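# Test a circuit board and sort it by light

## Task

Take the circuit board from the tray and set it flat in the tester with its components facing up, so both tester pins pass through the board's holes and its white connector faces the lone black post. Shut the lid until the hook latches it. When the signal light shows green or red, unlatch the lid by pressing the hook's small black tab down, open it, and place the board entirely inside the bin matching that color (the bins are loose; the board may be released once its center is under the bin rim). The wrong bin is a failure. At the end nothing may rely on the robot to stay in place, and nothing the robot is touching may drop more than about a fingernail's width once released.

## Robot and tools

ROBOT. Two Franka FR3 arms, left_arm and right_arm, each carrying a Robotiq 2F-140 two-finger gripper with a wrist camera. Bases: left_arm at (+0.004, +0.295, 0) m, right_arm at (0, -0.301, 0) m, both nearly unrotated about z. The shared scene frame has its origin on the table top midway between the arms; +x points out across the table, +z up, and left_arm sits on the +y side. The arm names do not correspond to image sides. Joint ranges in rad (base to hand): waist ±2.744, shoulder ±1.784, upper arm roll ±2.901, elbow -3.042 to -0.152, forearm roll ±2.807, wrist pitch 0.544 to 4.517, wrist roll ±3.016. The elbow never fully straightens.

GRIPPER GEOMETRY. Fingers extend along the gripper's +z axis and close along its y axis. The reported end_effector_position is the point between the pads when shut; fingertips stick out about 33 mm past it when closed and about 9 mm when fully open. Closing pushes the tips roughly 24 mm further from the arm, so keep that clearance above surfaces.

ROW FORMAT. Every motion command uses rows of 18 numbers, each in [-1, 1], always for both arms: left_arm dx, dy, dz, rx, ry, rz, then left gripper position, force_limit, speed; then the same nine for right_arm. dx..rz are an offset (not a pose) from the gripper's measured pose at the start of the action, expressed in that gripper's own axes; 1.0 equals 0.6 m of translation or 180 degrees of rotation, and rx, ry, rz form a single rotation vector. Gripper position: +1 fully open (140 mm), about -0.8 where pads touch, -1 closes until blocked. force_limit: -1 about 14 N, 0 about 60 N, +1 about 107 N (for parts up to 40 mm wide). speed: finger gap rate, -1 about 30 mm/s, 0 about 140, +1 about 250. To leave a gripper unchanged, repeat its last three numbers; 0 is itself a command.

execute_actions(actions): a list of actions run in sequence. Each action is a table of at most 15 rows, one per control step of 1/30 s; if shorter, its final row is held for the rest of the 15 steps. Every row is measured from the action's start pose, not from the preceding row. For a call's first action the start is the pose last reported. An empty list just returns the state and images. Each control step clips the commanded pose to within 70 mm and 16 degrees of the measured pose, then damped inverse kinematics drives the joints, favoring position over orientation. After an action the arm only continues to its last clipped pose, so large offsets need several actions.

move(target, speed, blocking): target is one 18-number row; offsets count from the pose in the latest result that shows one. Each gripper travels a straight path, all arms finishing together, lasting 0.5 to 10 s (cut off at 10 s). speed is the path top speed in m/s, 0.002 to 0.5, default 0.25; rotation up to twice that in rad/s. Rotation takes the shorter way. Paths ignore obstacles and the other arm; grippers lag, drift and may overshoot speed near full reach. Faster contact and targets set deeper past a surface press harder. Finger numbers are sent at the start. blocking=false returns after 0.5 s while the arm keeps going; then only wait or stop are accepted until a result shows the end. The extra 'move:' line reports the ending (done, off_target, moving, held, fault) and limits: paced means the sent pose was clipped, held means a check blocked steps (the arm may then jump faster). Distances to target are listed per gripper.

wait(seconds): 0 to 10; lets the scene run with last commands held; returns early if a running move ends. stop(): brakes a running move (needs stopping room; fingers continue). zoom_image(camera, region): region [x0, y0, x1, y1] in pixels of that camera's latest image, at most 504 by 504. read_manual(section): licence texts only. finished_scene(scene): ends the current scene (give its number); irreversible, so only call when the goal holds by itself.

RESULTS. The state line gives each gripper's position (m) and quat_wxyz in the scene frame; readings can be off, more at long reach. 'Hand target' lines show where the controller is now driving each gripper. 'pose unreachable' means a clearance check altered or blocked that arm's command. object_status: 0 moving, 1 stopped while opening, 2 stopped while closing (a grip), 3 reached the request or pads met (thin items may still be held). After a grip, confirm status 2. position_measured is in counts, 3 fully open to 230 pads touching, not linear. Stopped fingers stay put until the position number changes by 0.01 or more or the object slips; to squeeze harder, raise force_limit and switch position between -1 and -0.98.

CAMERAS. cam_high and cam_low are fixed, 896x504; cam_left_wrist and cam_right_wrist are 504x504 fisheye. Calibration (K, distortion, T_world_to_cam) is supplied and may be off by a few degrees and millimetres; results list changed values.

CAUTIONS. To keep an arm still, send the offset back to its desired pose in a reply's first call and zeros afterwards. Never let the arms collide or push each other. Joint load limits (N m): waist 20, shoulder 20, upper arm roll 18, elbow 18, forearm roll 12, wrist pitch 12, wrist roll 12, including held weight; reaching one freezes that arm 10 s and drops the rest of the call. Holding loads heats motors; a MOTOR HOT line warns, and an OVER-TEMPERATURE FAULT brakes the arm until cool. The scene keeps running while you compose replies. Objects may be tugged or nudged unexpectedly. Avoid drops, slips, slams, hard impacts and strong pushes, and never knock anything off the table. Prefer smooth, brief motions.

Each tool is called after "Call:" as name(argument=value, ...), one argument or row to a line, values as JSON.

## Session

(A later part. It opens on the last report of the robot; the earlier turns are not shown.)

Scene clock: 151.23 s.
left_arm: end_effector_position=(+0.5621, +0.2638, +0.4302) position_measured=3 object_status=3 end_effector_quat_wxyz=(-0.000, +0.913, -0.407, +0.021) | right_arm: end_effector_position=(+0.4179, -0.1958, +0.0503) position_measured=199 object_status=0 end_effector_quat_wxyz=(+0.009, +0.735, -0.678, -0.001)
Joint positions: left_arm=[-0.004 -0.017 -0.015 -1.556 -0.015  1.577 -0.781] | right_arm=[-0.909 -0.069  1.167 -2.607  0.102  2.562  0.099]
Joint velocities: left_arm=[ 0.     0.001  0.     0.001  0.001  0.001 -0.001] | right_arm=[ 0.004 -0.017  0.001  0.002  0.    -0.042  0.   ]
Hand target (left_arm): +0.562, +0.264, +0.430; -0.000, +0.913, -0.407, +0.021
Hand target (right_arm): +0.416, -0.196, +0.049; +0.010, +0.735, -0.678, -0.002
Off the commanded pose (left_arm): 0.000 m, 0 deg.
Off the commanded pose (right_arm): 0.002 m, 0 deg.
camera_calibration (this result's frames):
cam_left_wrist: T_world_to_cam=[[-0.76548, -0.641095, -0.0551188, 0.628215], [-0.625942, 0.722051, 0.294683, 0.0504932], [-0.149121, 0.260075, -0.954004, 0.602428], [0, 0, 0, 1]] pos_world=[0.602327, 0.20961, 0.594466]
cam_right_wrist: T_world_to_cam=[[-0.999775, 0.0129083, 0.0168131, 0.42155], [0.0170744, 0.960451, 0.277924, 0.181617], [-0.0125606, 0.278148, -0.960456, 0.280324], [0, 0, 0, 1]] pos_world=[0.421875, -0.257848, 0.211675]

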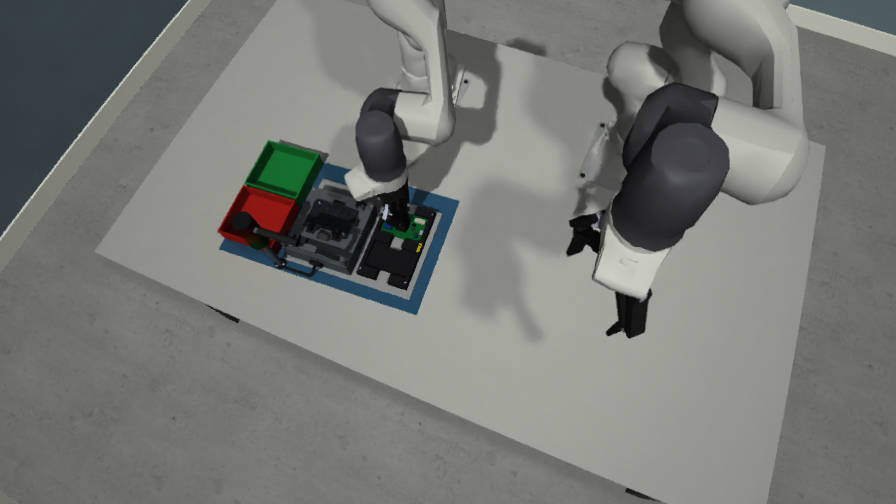

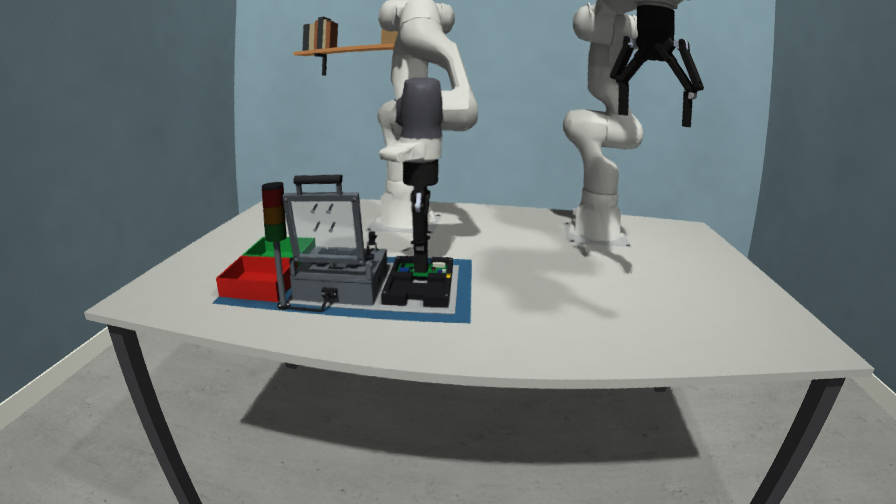

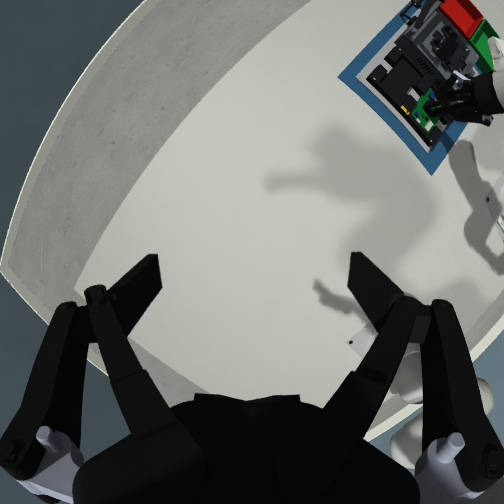

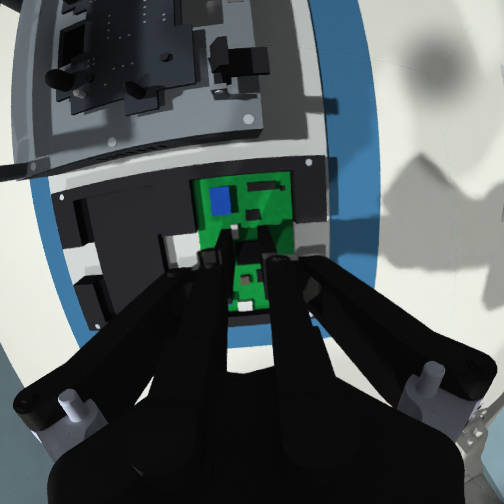

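Call:
execute_actions(
  actions=[
    [[0,0,0,0,0,0,1,0,0, 0,0,-0.01,0,0,0,0.22,0,-0.3]],
    [[0,0,0,0,0,0,1,0,0, 0,0,0,0,0,0,0.22,0,-0.3]],
    [[0,0,0,0,0,0,1,0,0, 0,0,0,0,0,0,0.22,0,-0.3]],
  ],
)

Call:
zoom_image(
  camera="cam_right_wrist",
  region=[100,120,400,420],
)

Call:
zoom_image(
  camera="cam_low",
  region=[360,200,500,320],
)

Scene clock: 157.77 s.
left_arm: end_effector_position=(+0.5621, +0.2638, +0.4302) position_measured=3 object_status=3 end_effector_quat_wxyz=(-0.000, +0.913, -0.407, +0.021) | right_arm: end_effector_position=(+0.4191, -0.1956, +0.0564) position_measured=101 object_status=3 end_effector_quat_wxyz=(+0.007, +0.733, -0.681, +0.001)
Joint positions: left_arm=[-0.004 -0.017 -0.015 -1.556 -0.015  1.577 -0.781] | right_arm=[-0.891 -0.102  1.154 -2.603  0.15   2.545  0.071]
Joint velocities: left_arm=[-0.001 -0.     0.    -0.001  0.    -0.     0.001] | right_arm=[ 0.001 -0.     0.001 -0.    -0.     0.    -0.001]
Hand target (left_arm): +0.562, +0.264, +0.430; -0.000, +0.913, -0.407, +0.021
Hand target (right_arm): +0.419, -0.196, +0.056; +0.007, +0.733, -0.681, +0.001
Off the commanded pose (left_arm): 0.000 m, 0 deg.
Off the commanded pose (right_arm): 0.000 m, 0 deg.
camera_calibration (this result's frames):
cam_left_wrist: T_world_to_cam=[[-0.765479, -0.641095, -0.0551187, 0.628215], [-0.625943, 0.722051, 0.294683, 0.0504933], [-0.149121, 0.260075, -0.954004, 0.602428], [0, 0, 0, 1]] pos_world=[0.602327, 0.20961, 0.594466]
cam_right_wrist: T_world_to_cam=[[-0.999723, 0.0195836, 0.0130861, 0.424196], [0.0224494, 0.960367, 0.277832, 0.177534], [-0.00712653, 0.278049, -0.960541, 0.283883], [0, 0, 0, 1]] pos_world=[0.422116, -0.257738, 0.217806]

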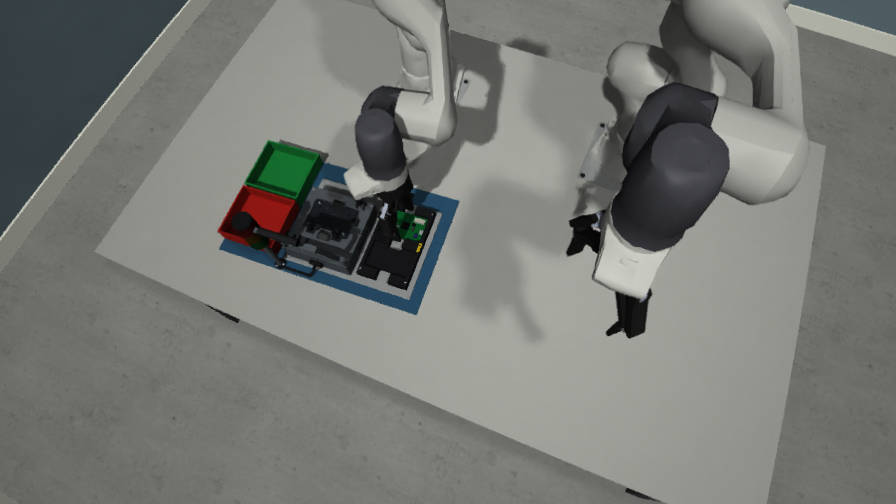

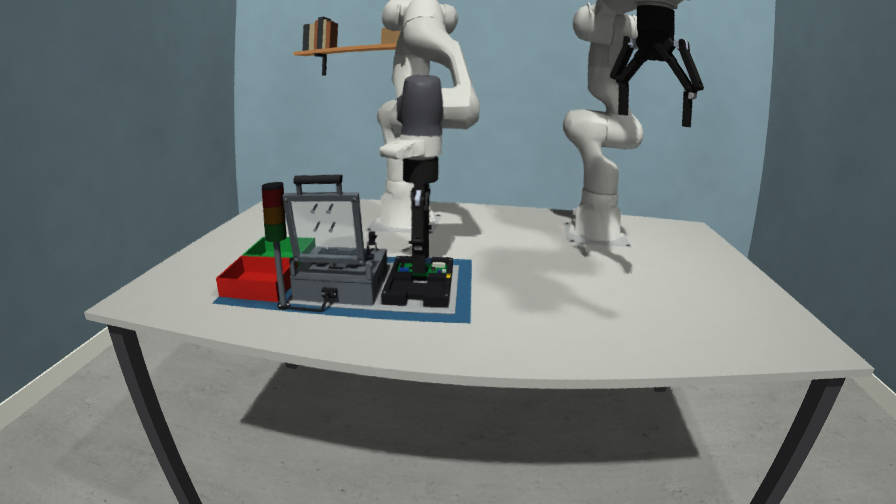

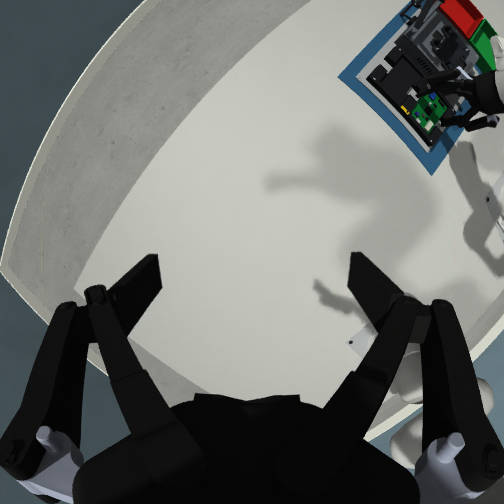

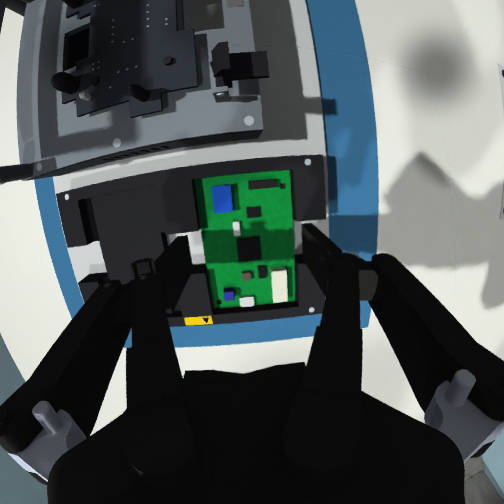

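Region (100, 120, 400, 420) of cam_right_wrist's 504x504 image, scaled by 1.680, with more detail than that image has.

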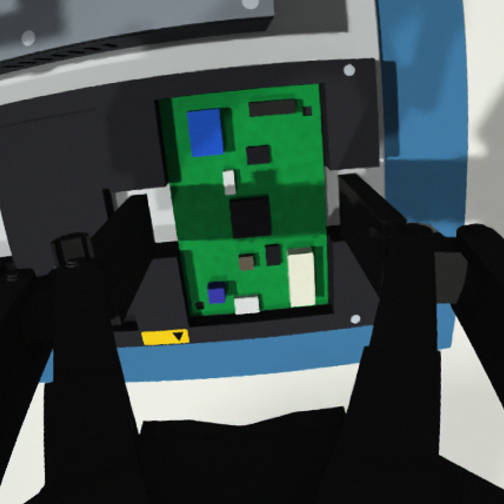

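Region (360, 200, 500, 320) of cam_low's 896x504 image, scaled by 3.600, with more detail than that image has; it fills the top 432 rows of this view, and the rest is white.

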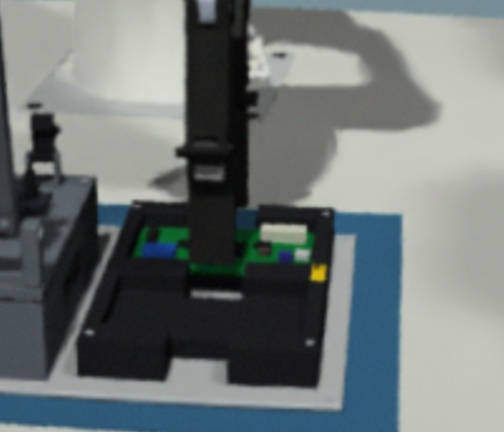

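Call:
move(
  target=[0,0,0,0,0,0,1,0,0, 0,0.002,0.031,0,0,0.002,0.22,0,-0.3],
  speed=0.015,
)

Call:
wait(
  seconds=0.5,
)

Call:
zoom_image(
  camera="cam_right_wrist",
  region=[100,120,400,420],
)

Call:
zoom_image(
  camera="cam_low",
  region=[360,200,500,320],
)

Scene clock: 171.27 s.
left_arm: end_effector_position=(+0.5621, +0.2638, +0.4302) position_measured=3 object_status=3 end_effector_quat_wxyz=(-0.000, +0.913, -0.407, +0.021) | right_arm: end_effector_position=(+0.4156, -0.1945, +0.0374) position_measured=101 object_status=3 end_effector_quat_wxyz=(+0.008, +0.738, -0.674, -0.002)
Joint positions: left_arm=[-0.004 -0.017 -0.015 -1.556 -0.015  1.577 -0.781] | right_arm=[-0.926  0.006  1.17  -2.616 -0.023  2.603  0.182]
Joint velocities: left_arm=[-0.001  0.    -0.    -0.    -0.002  0.     0.001] | right_arm=[ 0.     0.017 -0.008  0.    -0.051  0.01   0.07 ]
Hand target (left_arm): +0.562, +0.264, +0.430; -0.000, +0.913, -0.407, +0.021
Hand target (right_arm): +0.417, -0.195, +0.037; +0.007, +0.731, -0.682, +0.000
Off the commanded pose (left_arm): 0.000 m, 0 deg.
Off the commanded pose (right_arm): 0.003 m, 1 deg.
move: done
camera_calibration (this result's frames):
cam_left_wrist: T_world_to_cam=[[-0.765479, -0.641095, -0.0551188, 0.628215], [-0.625943, 0.722051, 0.294683, 0.0504934], [-0.149121, 0.260075, -0.954004, 0.602428], [0, 0, 0, 1]] pos_world=[0.602327, 0.20961, 0.594466]
cam_right_wrist: T_world_to_cam=[[-0.999827, 0.00292569, 0.0183511, 0.417528], [0.00794196, 0.960072, 0.279641, 0.187757], [-0.0168002, 0.279739, -0.959929, 0.269558], [0, 0, 0, 1]] pos_world=[0.420493, -0.256888, 0.19859]

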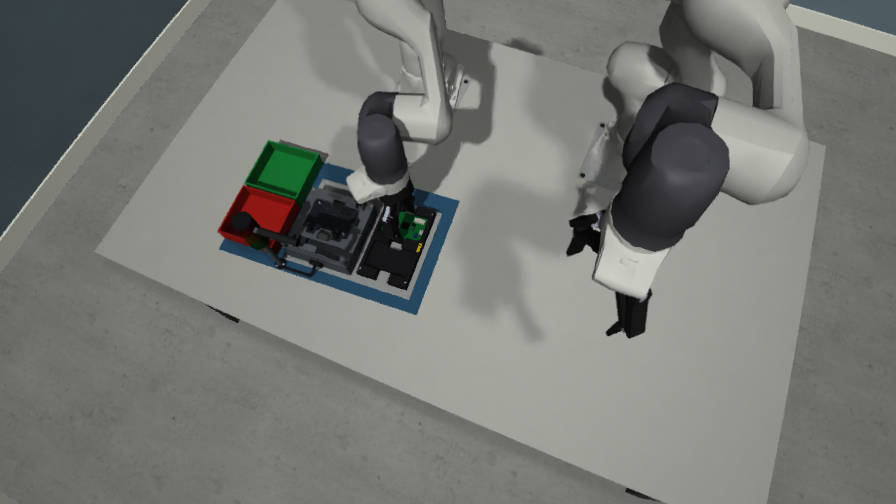

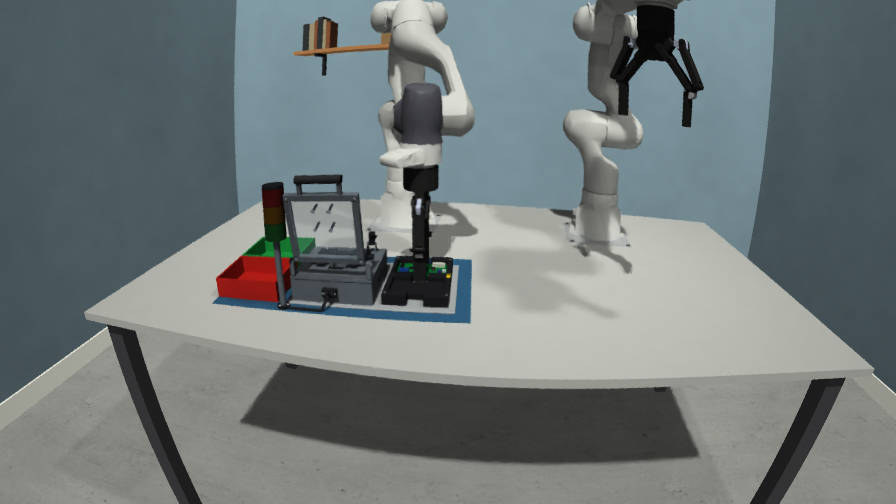

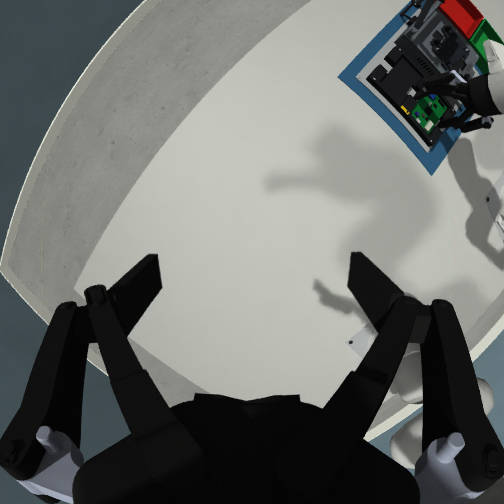

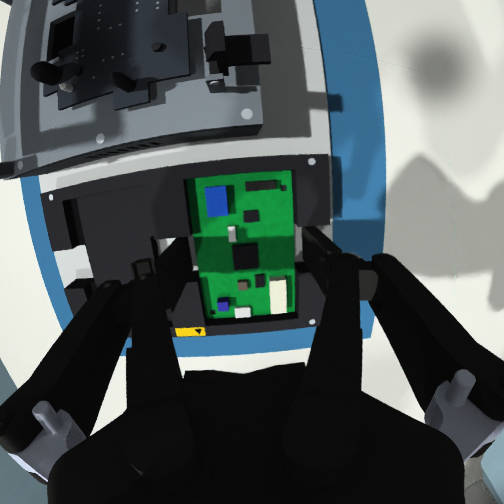

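Scene clock: 171.77 s.
left_arm: end_effector_position=(+0.5621, +0.2638, +0.4302) position_measured=3 object_status=3 end_effector_quat_wxyz=(-0.000, +0.913, -0.407, +0.021) | right_arm: end_effector_position=(+0.4161, -0.1949, +0.0373) position_measured=101 object_status=3 end_effector_quat_wxyz=(+0.008, +0.734, -0.679, -0.001)
Joint positions: left_arm=[-0.004 -0.017 -0.015 -1.556 -0.015  1.577 -0.781] | right_arm=[-0.926  0.007  1.17  -2.616 -0.029  2.604  0.199]
Joint velocities: left_arm=[ 0.001 -0.    -0.001 -0.001 -0.    -0.001 -0.003] | right_arm=[ 0.     0.001  0.    -0.001 -0.001  0.001  0.014]
Hand target (left_arm): +0.562, +0.264, +0.430; -0.000, +0.913, -0.407, +0.021
Hand target (right_arm): +0.417, -0.195, +0.037; +0.007, +0.731, -0.682, +0.000
Off the commanded pose (left_arm): 0.000 m, 0 deg.
Off the commanded pose (right_arm): 0.002 m, 1 deg.
wait: 0.50 s; at rest by 0.17 s
camera_calibration (this result's frames):
cam_left_wrist: T_world_to_cam=[[-0.765479, -0.641095, -0.0551187, 0.628215], [-0.625943, 0.722051, 0.294683, 0.0504933], [-0.149121, 0.260075, -0.954004, 0.602428], [0, 0, 0, 1]] pos_world=[0.602327, 0.20961, 0.594466]
cam_right_wrist: T_world_to_cam=[[-0.99974, 0.015645, 0.0165794, 0.420514], [0.0196386, 0.960398, 0.277939, 0.183369], [-0.0115745, 0.278192, -0.960456, 0.267148], [0, 0, 0, 1]] pos_world=[0.419896, -0.257005, 0.198647]

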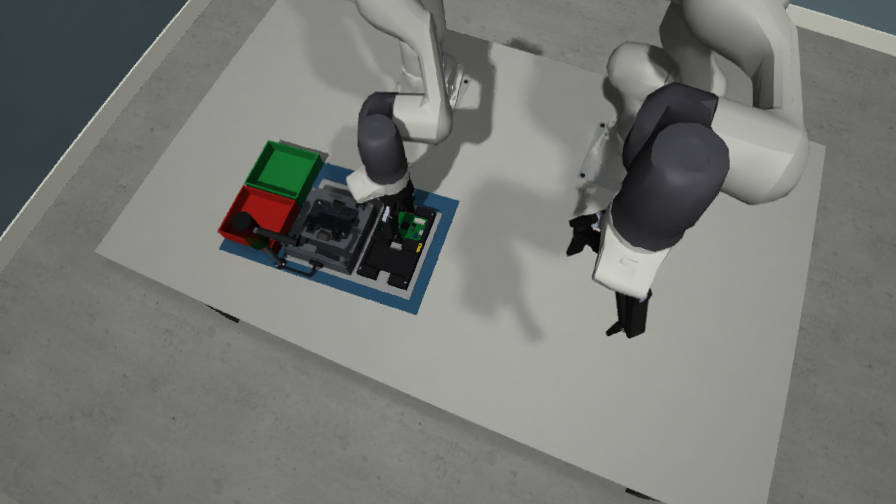

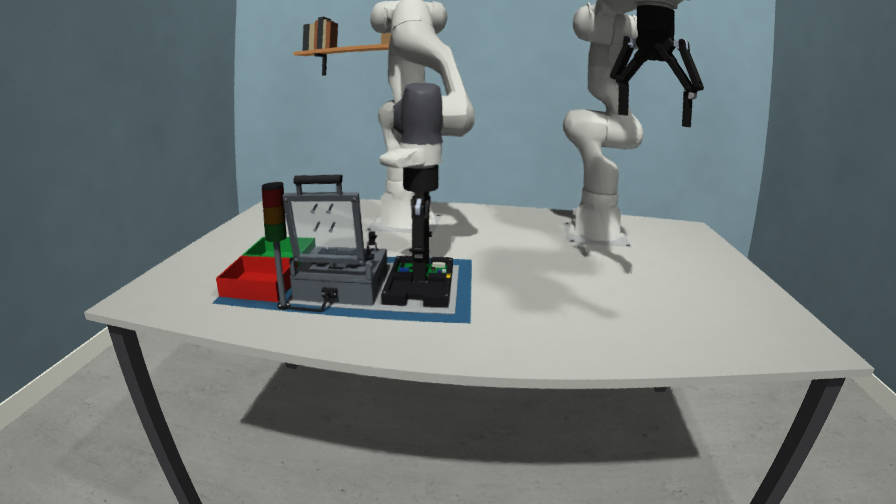

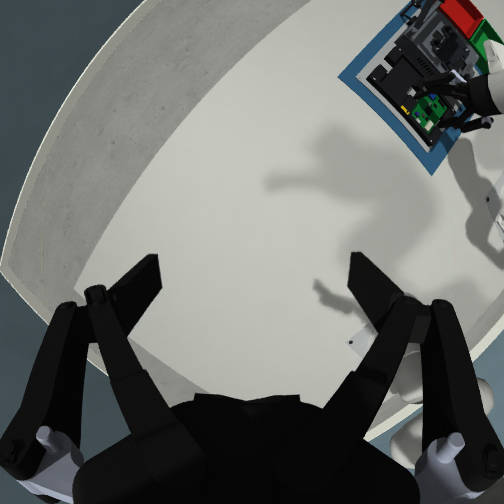

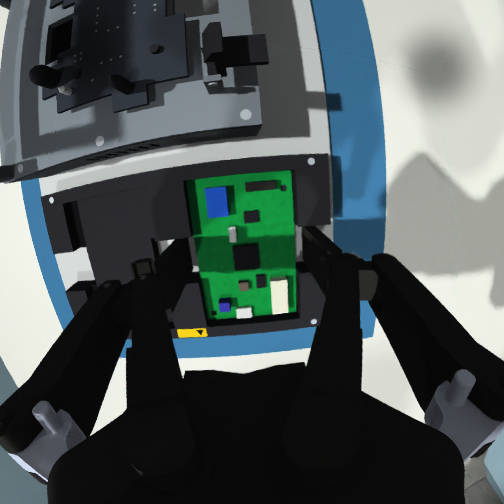

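Region (100, 120, 400, 420) of cam_right_wrist's 504x504 image, scaled by 1.680, with more detail than that image has.

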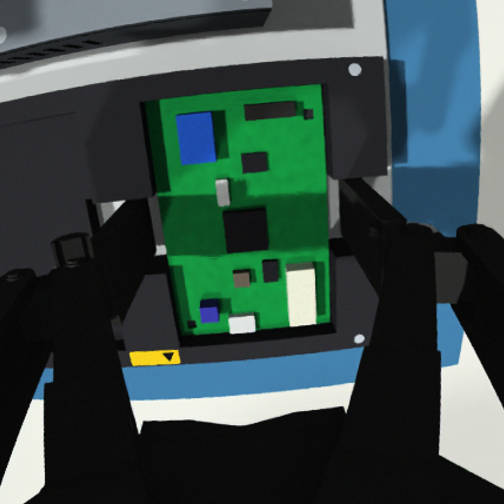

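Region (360, 200, 500, 320) of cam_low's 896x504 image, scaled by 3.600, with more detail than that image has; it fills the top 432 rows of this view, and the rest is white.

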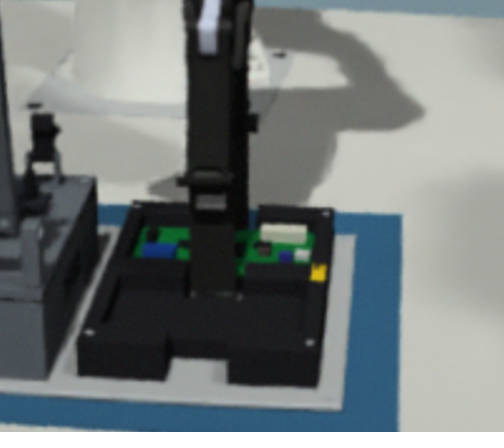

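Call:
execute_actions(
  actions=[
    [[0,0,0,0,0,0,1,0,0, 0,0,0,0,0,0,-1,0,-0.7]],
    [[0,0,0,0,0,0,1,0,0, 0,0,0,0,0,0,-1,0,-0.7]],
  ],
)

Scene clock: 177.40 s.
left_arm: end_effector_position=(+0.5621, +0.2638, +0.4302) position_measured=3 object_status=3 end_effector_quat_wxyz=(-0.000, +0.913, -0.407, +0.021) | right_arm: end_effector_position=(+0.4166, -0.1949, +0.0377) position_measured=126 object_status=2 end_effector_quat_wxyz=(+0.008, +0.733, -0.680, -0.000)
Joint positions: left_arm=[-0.004 -0.017 -0.015 -1.556 -0.015  1.577 -0.781] | right_arm=[-0.926  0.007  1.169 -2.615 -0.029  2.604  0.203]
Joint velocities: left_arm=[ 0.002 -0.001  0.001  0.    -0.     0.     0.001] | right_arm=[-0.001 -0.001 -0.001  0.    -0.     0.002 -0.001]
Hand target (left_arm): +0.562, +0.264, +0.430; -0.000, +0.913, -0.407, +0.021
Hand target (right_arm): +0.417, -0.195, +0.038; +0.008, +0.733, -0.680, -0.000
Off the commanded pose (left_arm): 0.000 m, 0 deg.
Off the commanded pose (right_arm): 0.000 m, 0 deg.
camera_calibration (this result's frames):
cam_left_wrist: T_world_to_cam=[[-0.765479, -0.641095, -0.0551187, 0.628215], [-0.625943, 0.722051, 0.294683, 0.0504932], [-0.149121, 0.260075, -0.954004, 0.602428], [0, 0, 0, 1]] pos_world=[0.602327, 0.209611, 0.594466]
cam_right_wrist: T_world_to_cam=[[-0.999682, 0.0194154, 0.0160612, 0.421667], [0.0231127, 0.960422, 0.27759, 0.18182], [-0.010036, 0.277873, -0.960565, 0.26679], [0, 0, 0, 1]] pos_world=[0.420009, -0.256944, 0.199026]

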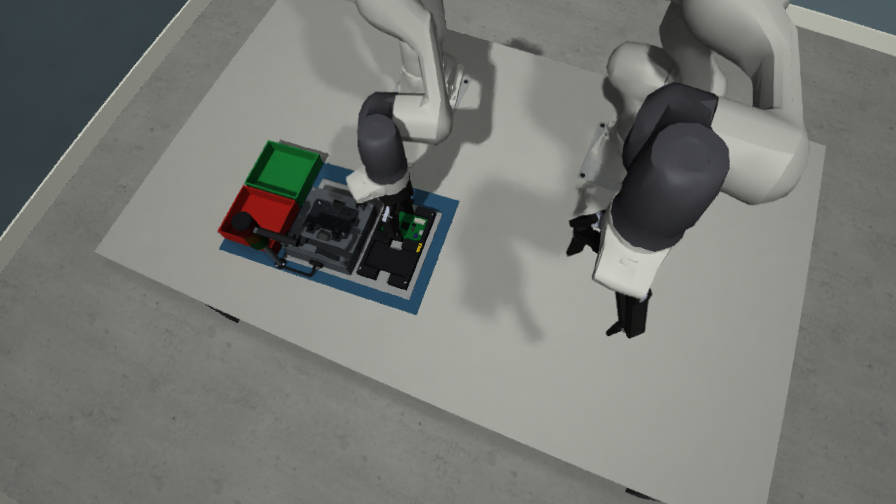

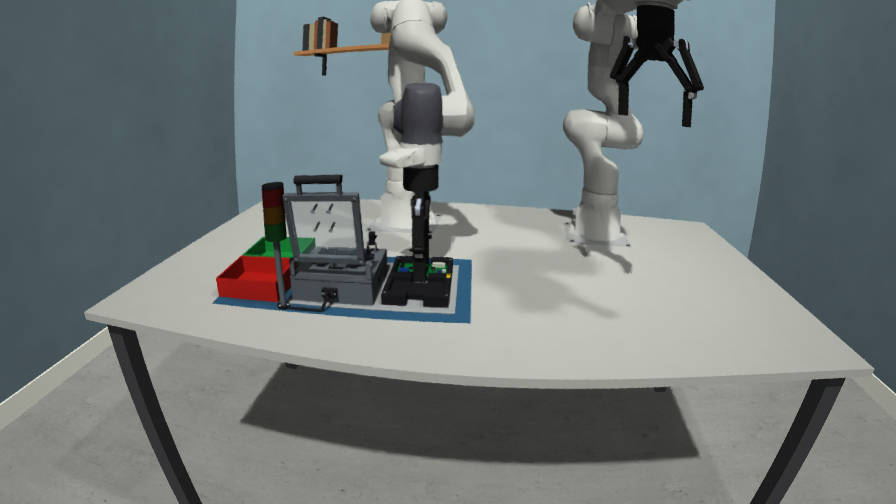

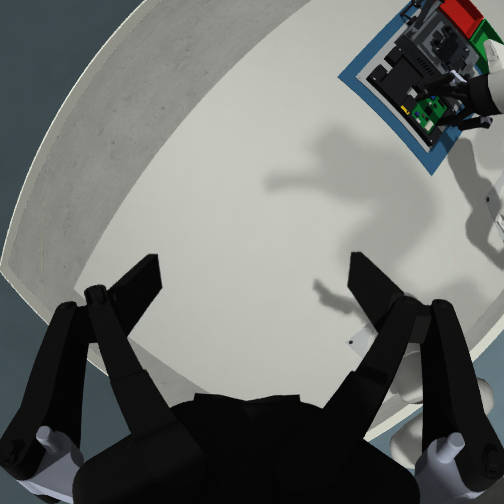

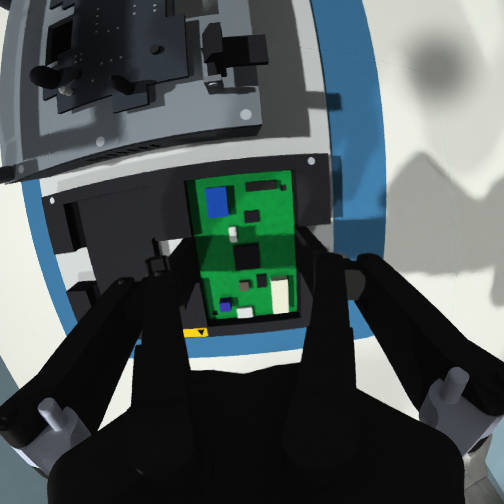

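Call:
move(
  target=[0,0,0,0,0,0,1,0,0, 0,0,-0.03,0,0,0,-1,0,-0.7],
  speed=0.02,
)

Call:
move(
  target=[0,0,0,0,0,0,1,0,0, 0,0,-0.21,0,0,0,-1,0,-0.7],
  speed=0.12,
)

Scene clock: 182.90 s.
left_arm: end_effector_position=(+0.5621, +0.2638, +0.4302) position_measured=3 object_status=3 end_effector_quat_wxyz=(-0.000, +0.913, -0.407, +0.021) | right_arm: end_effector_position=(+0.4186, -0.1953, +0.0561) position_measured=126 object_status=2 end_effector_quat_wxyz=(+0.007, +0.726, -0.687, +0.002)
Joint positions: left_arm=[-0.004 -0.017 -0.015 -1.556 -0.015  1.577 -0.781] | right_arm=[-0.879 -0.103  1.145 -2.607  0.148  2.549  0.093]
Joint velocities: left_arm=[ 0.     0.     0.    -0.    -0.001 -0.001 -0.001] | right_arm=[ 0.022 -0.007 -0.024  0.     0.027 -0.014 -0.056]
Hand target (left_arm): +0.562, +0.264, +0.430; -0.000, +0.913, -0.407, +0.021
Hand target (right_arm): +0.418, -0.195, +0.056; +0.008, +0.732, -0.681, +0.000
Off the commanded pose (left_arm): 0.000 m, 0 deg.
Off the commanded pose (right_arm): 0.002 m, 1 deg.
move: done
camera_calibration (this result's frames):
cam_left_wrist: T_world_to_cam=[[-0.765479, -0.641095, -0.0551189, 0.628215], [-0.625943, 0.722051, 0.294683, 0.0504934], [-0.149121, 0.260075, -0.954004, 0.602429], [0, 0, 0, 1]] pos_world=[0.602327, 0.209611, 0.594466]
cam_right_wrist: T_world_to_cam=[[-0.999226, 0.0378506, 0.0107111, 0.42712], [0.0393366, 0.960332, 0.27607, 0.170334], [0.000163239, 0.276278, -0.961078, 0.28012], [0, 0, 0, 1]] pos_world=[0.420043, -0.257135, 0.217618]

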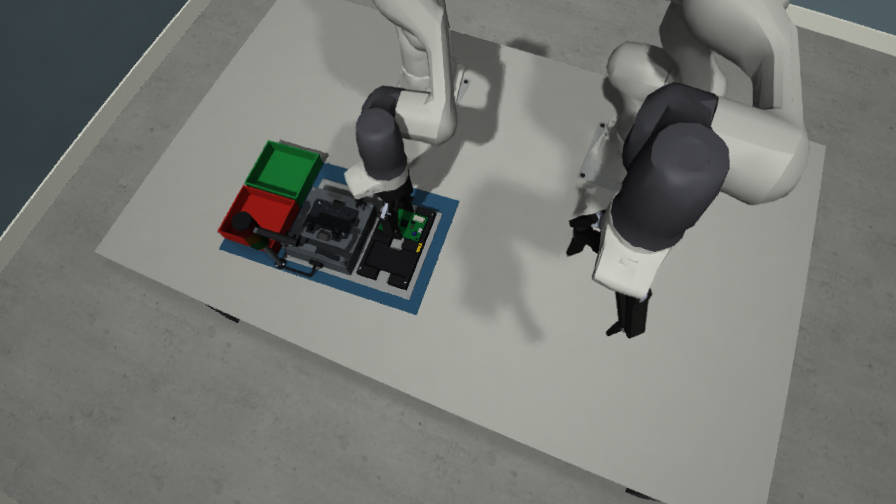

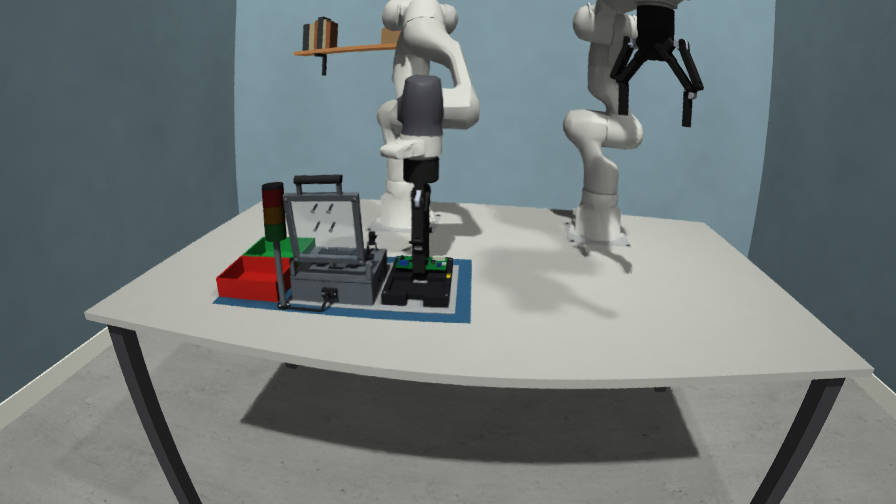

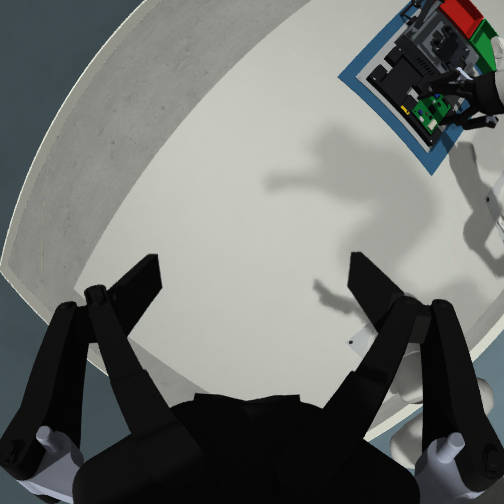

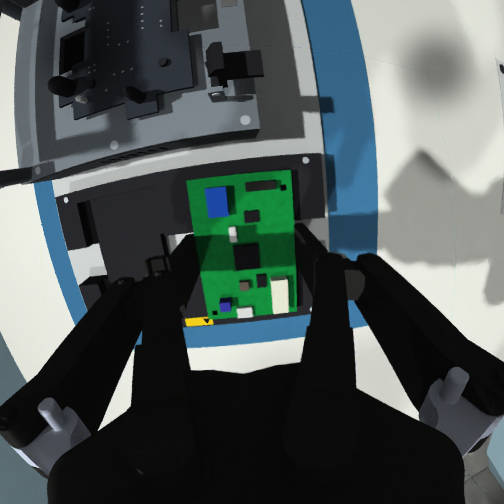

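Scene clock: 184.57 s.
left_arm: end_effector_position=(+0.5621, +0.2638, +0.4302) position_measured=3 object_status=3 end_effector_quat_wxyz=(-0.000, +0.913, -0.407, +0.021) | right_arm: end_effector_position=(+0.4219, -0.1954, +0.1837) position_measured=126 object_status=2 end_effector_quat_wxyz=(+0.003, +0.722, -0.692, +0.003)
Joint positions: left_arm=[-0.004 -0.017 -0.015 -1.556 -0.015  1.577 -0.781] | right_arm=[-0.628 -0.437  0.834 -2.473  0.37   2.136 -0.081]
Joint velocities: left_arm=[ 0.     0.    -0.001  0.001 -0.001 -0.001 -0.   ] | right_arm=[ 0.002 -0.    -0.003 -0.001 -0.003 -0.012 -0.008]
Hand target (left_arm): +0.562, +0.264, +0.430; -0.000, +0.913, -0.407, +0.021
Hand target (right_arm): +0.421, -0.196, +0.184; +0.005, +0.724, -0.689, +0.002
Off the commanded pose (left_arm): 0.000 m, 0 deg.
Off the commanded pose (right_arm): 0.003 m, 1 deg.
move: done
camera_calibration (this result's frames):
cam_left_wrist: T_world_to_cam=[[-0.765479, -0.641095, -0.0551187, 0.628215], [-0.625943, 0.722051, 0.294683, 0.0504934], [-0.149121, 0.260075, -0.954004, 0.602429], [0, 0, 0, 1]] pos_world=[0.602327, 0.20961, 0.594466]
cam_right_wrist: T_world_to_cam=[[-0.998662, 0.051612, 0.00336704, 0.432863], [0.0504793, 0.958423, 0.280851, 0.129143], [0.0112682, 0.280645, -0.959745, 0.398668], [0, 0, 0, 1]] pos_world=[0.421272, -0.257999, 0.344892]

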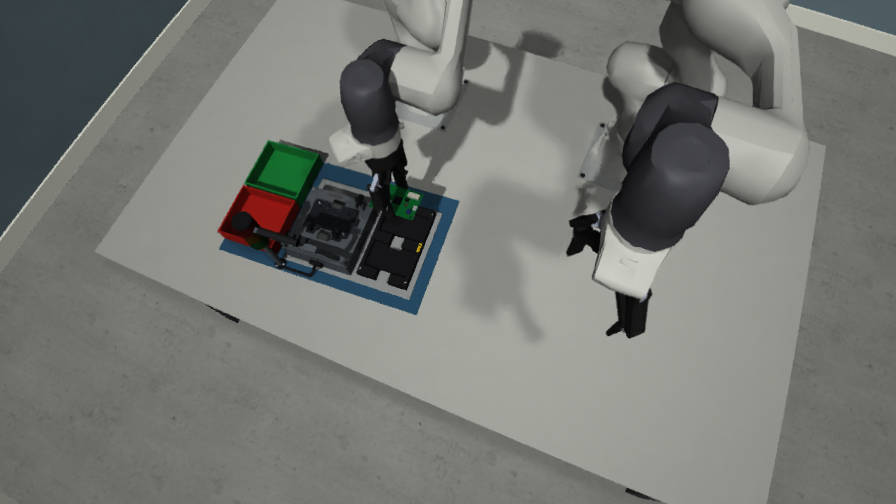

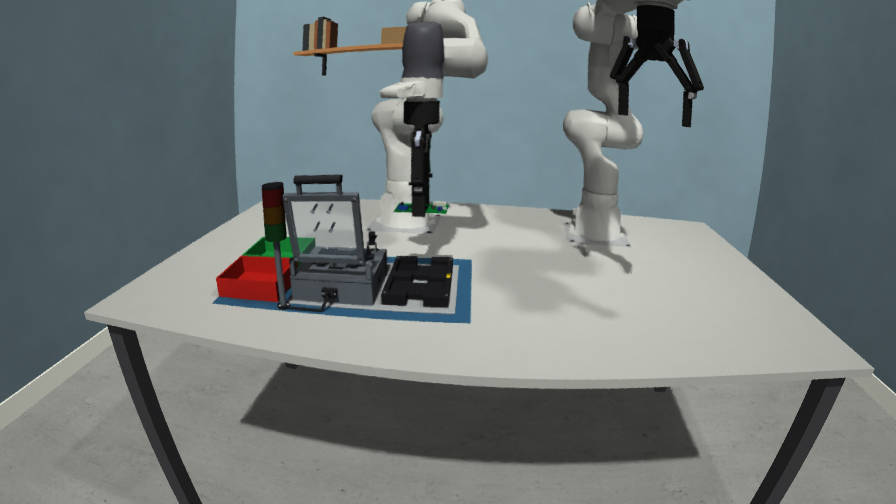

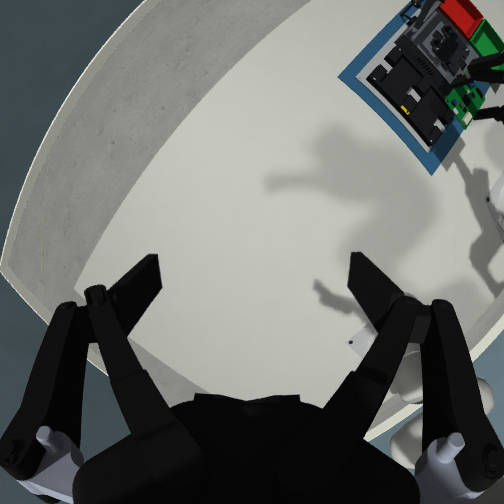

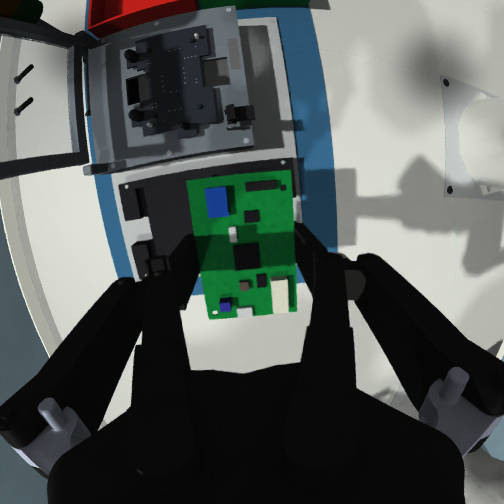

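Call:
zoom_image(
  camera="cam_right_wrist",
  region=[80,0,280,200],
)

Region (80, 0, 280, 200) of cam_right_wrist's 504x504 image, scaled by 2.520, with more detail than that image has.

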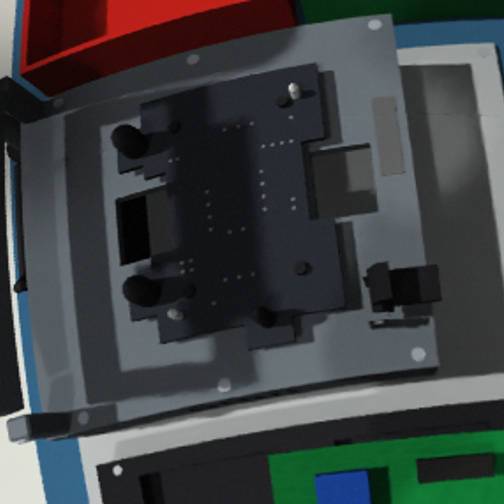

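Call:
zoom_image(
  camera="cam_right_wrist",
  region=[160,150,340,330],
)

Region (160, 150, 340, 330) of cam_right_wrist's 504x504 image, scaled by 2.800, with more detail than that image has.

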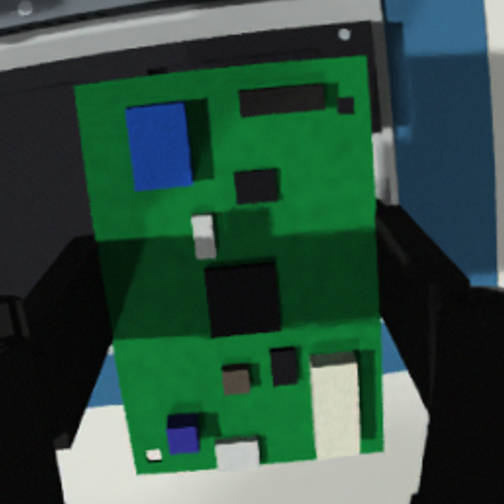

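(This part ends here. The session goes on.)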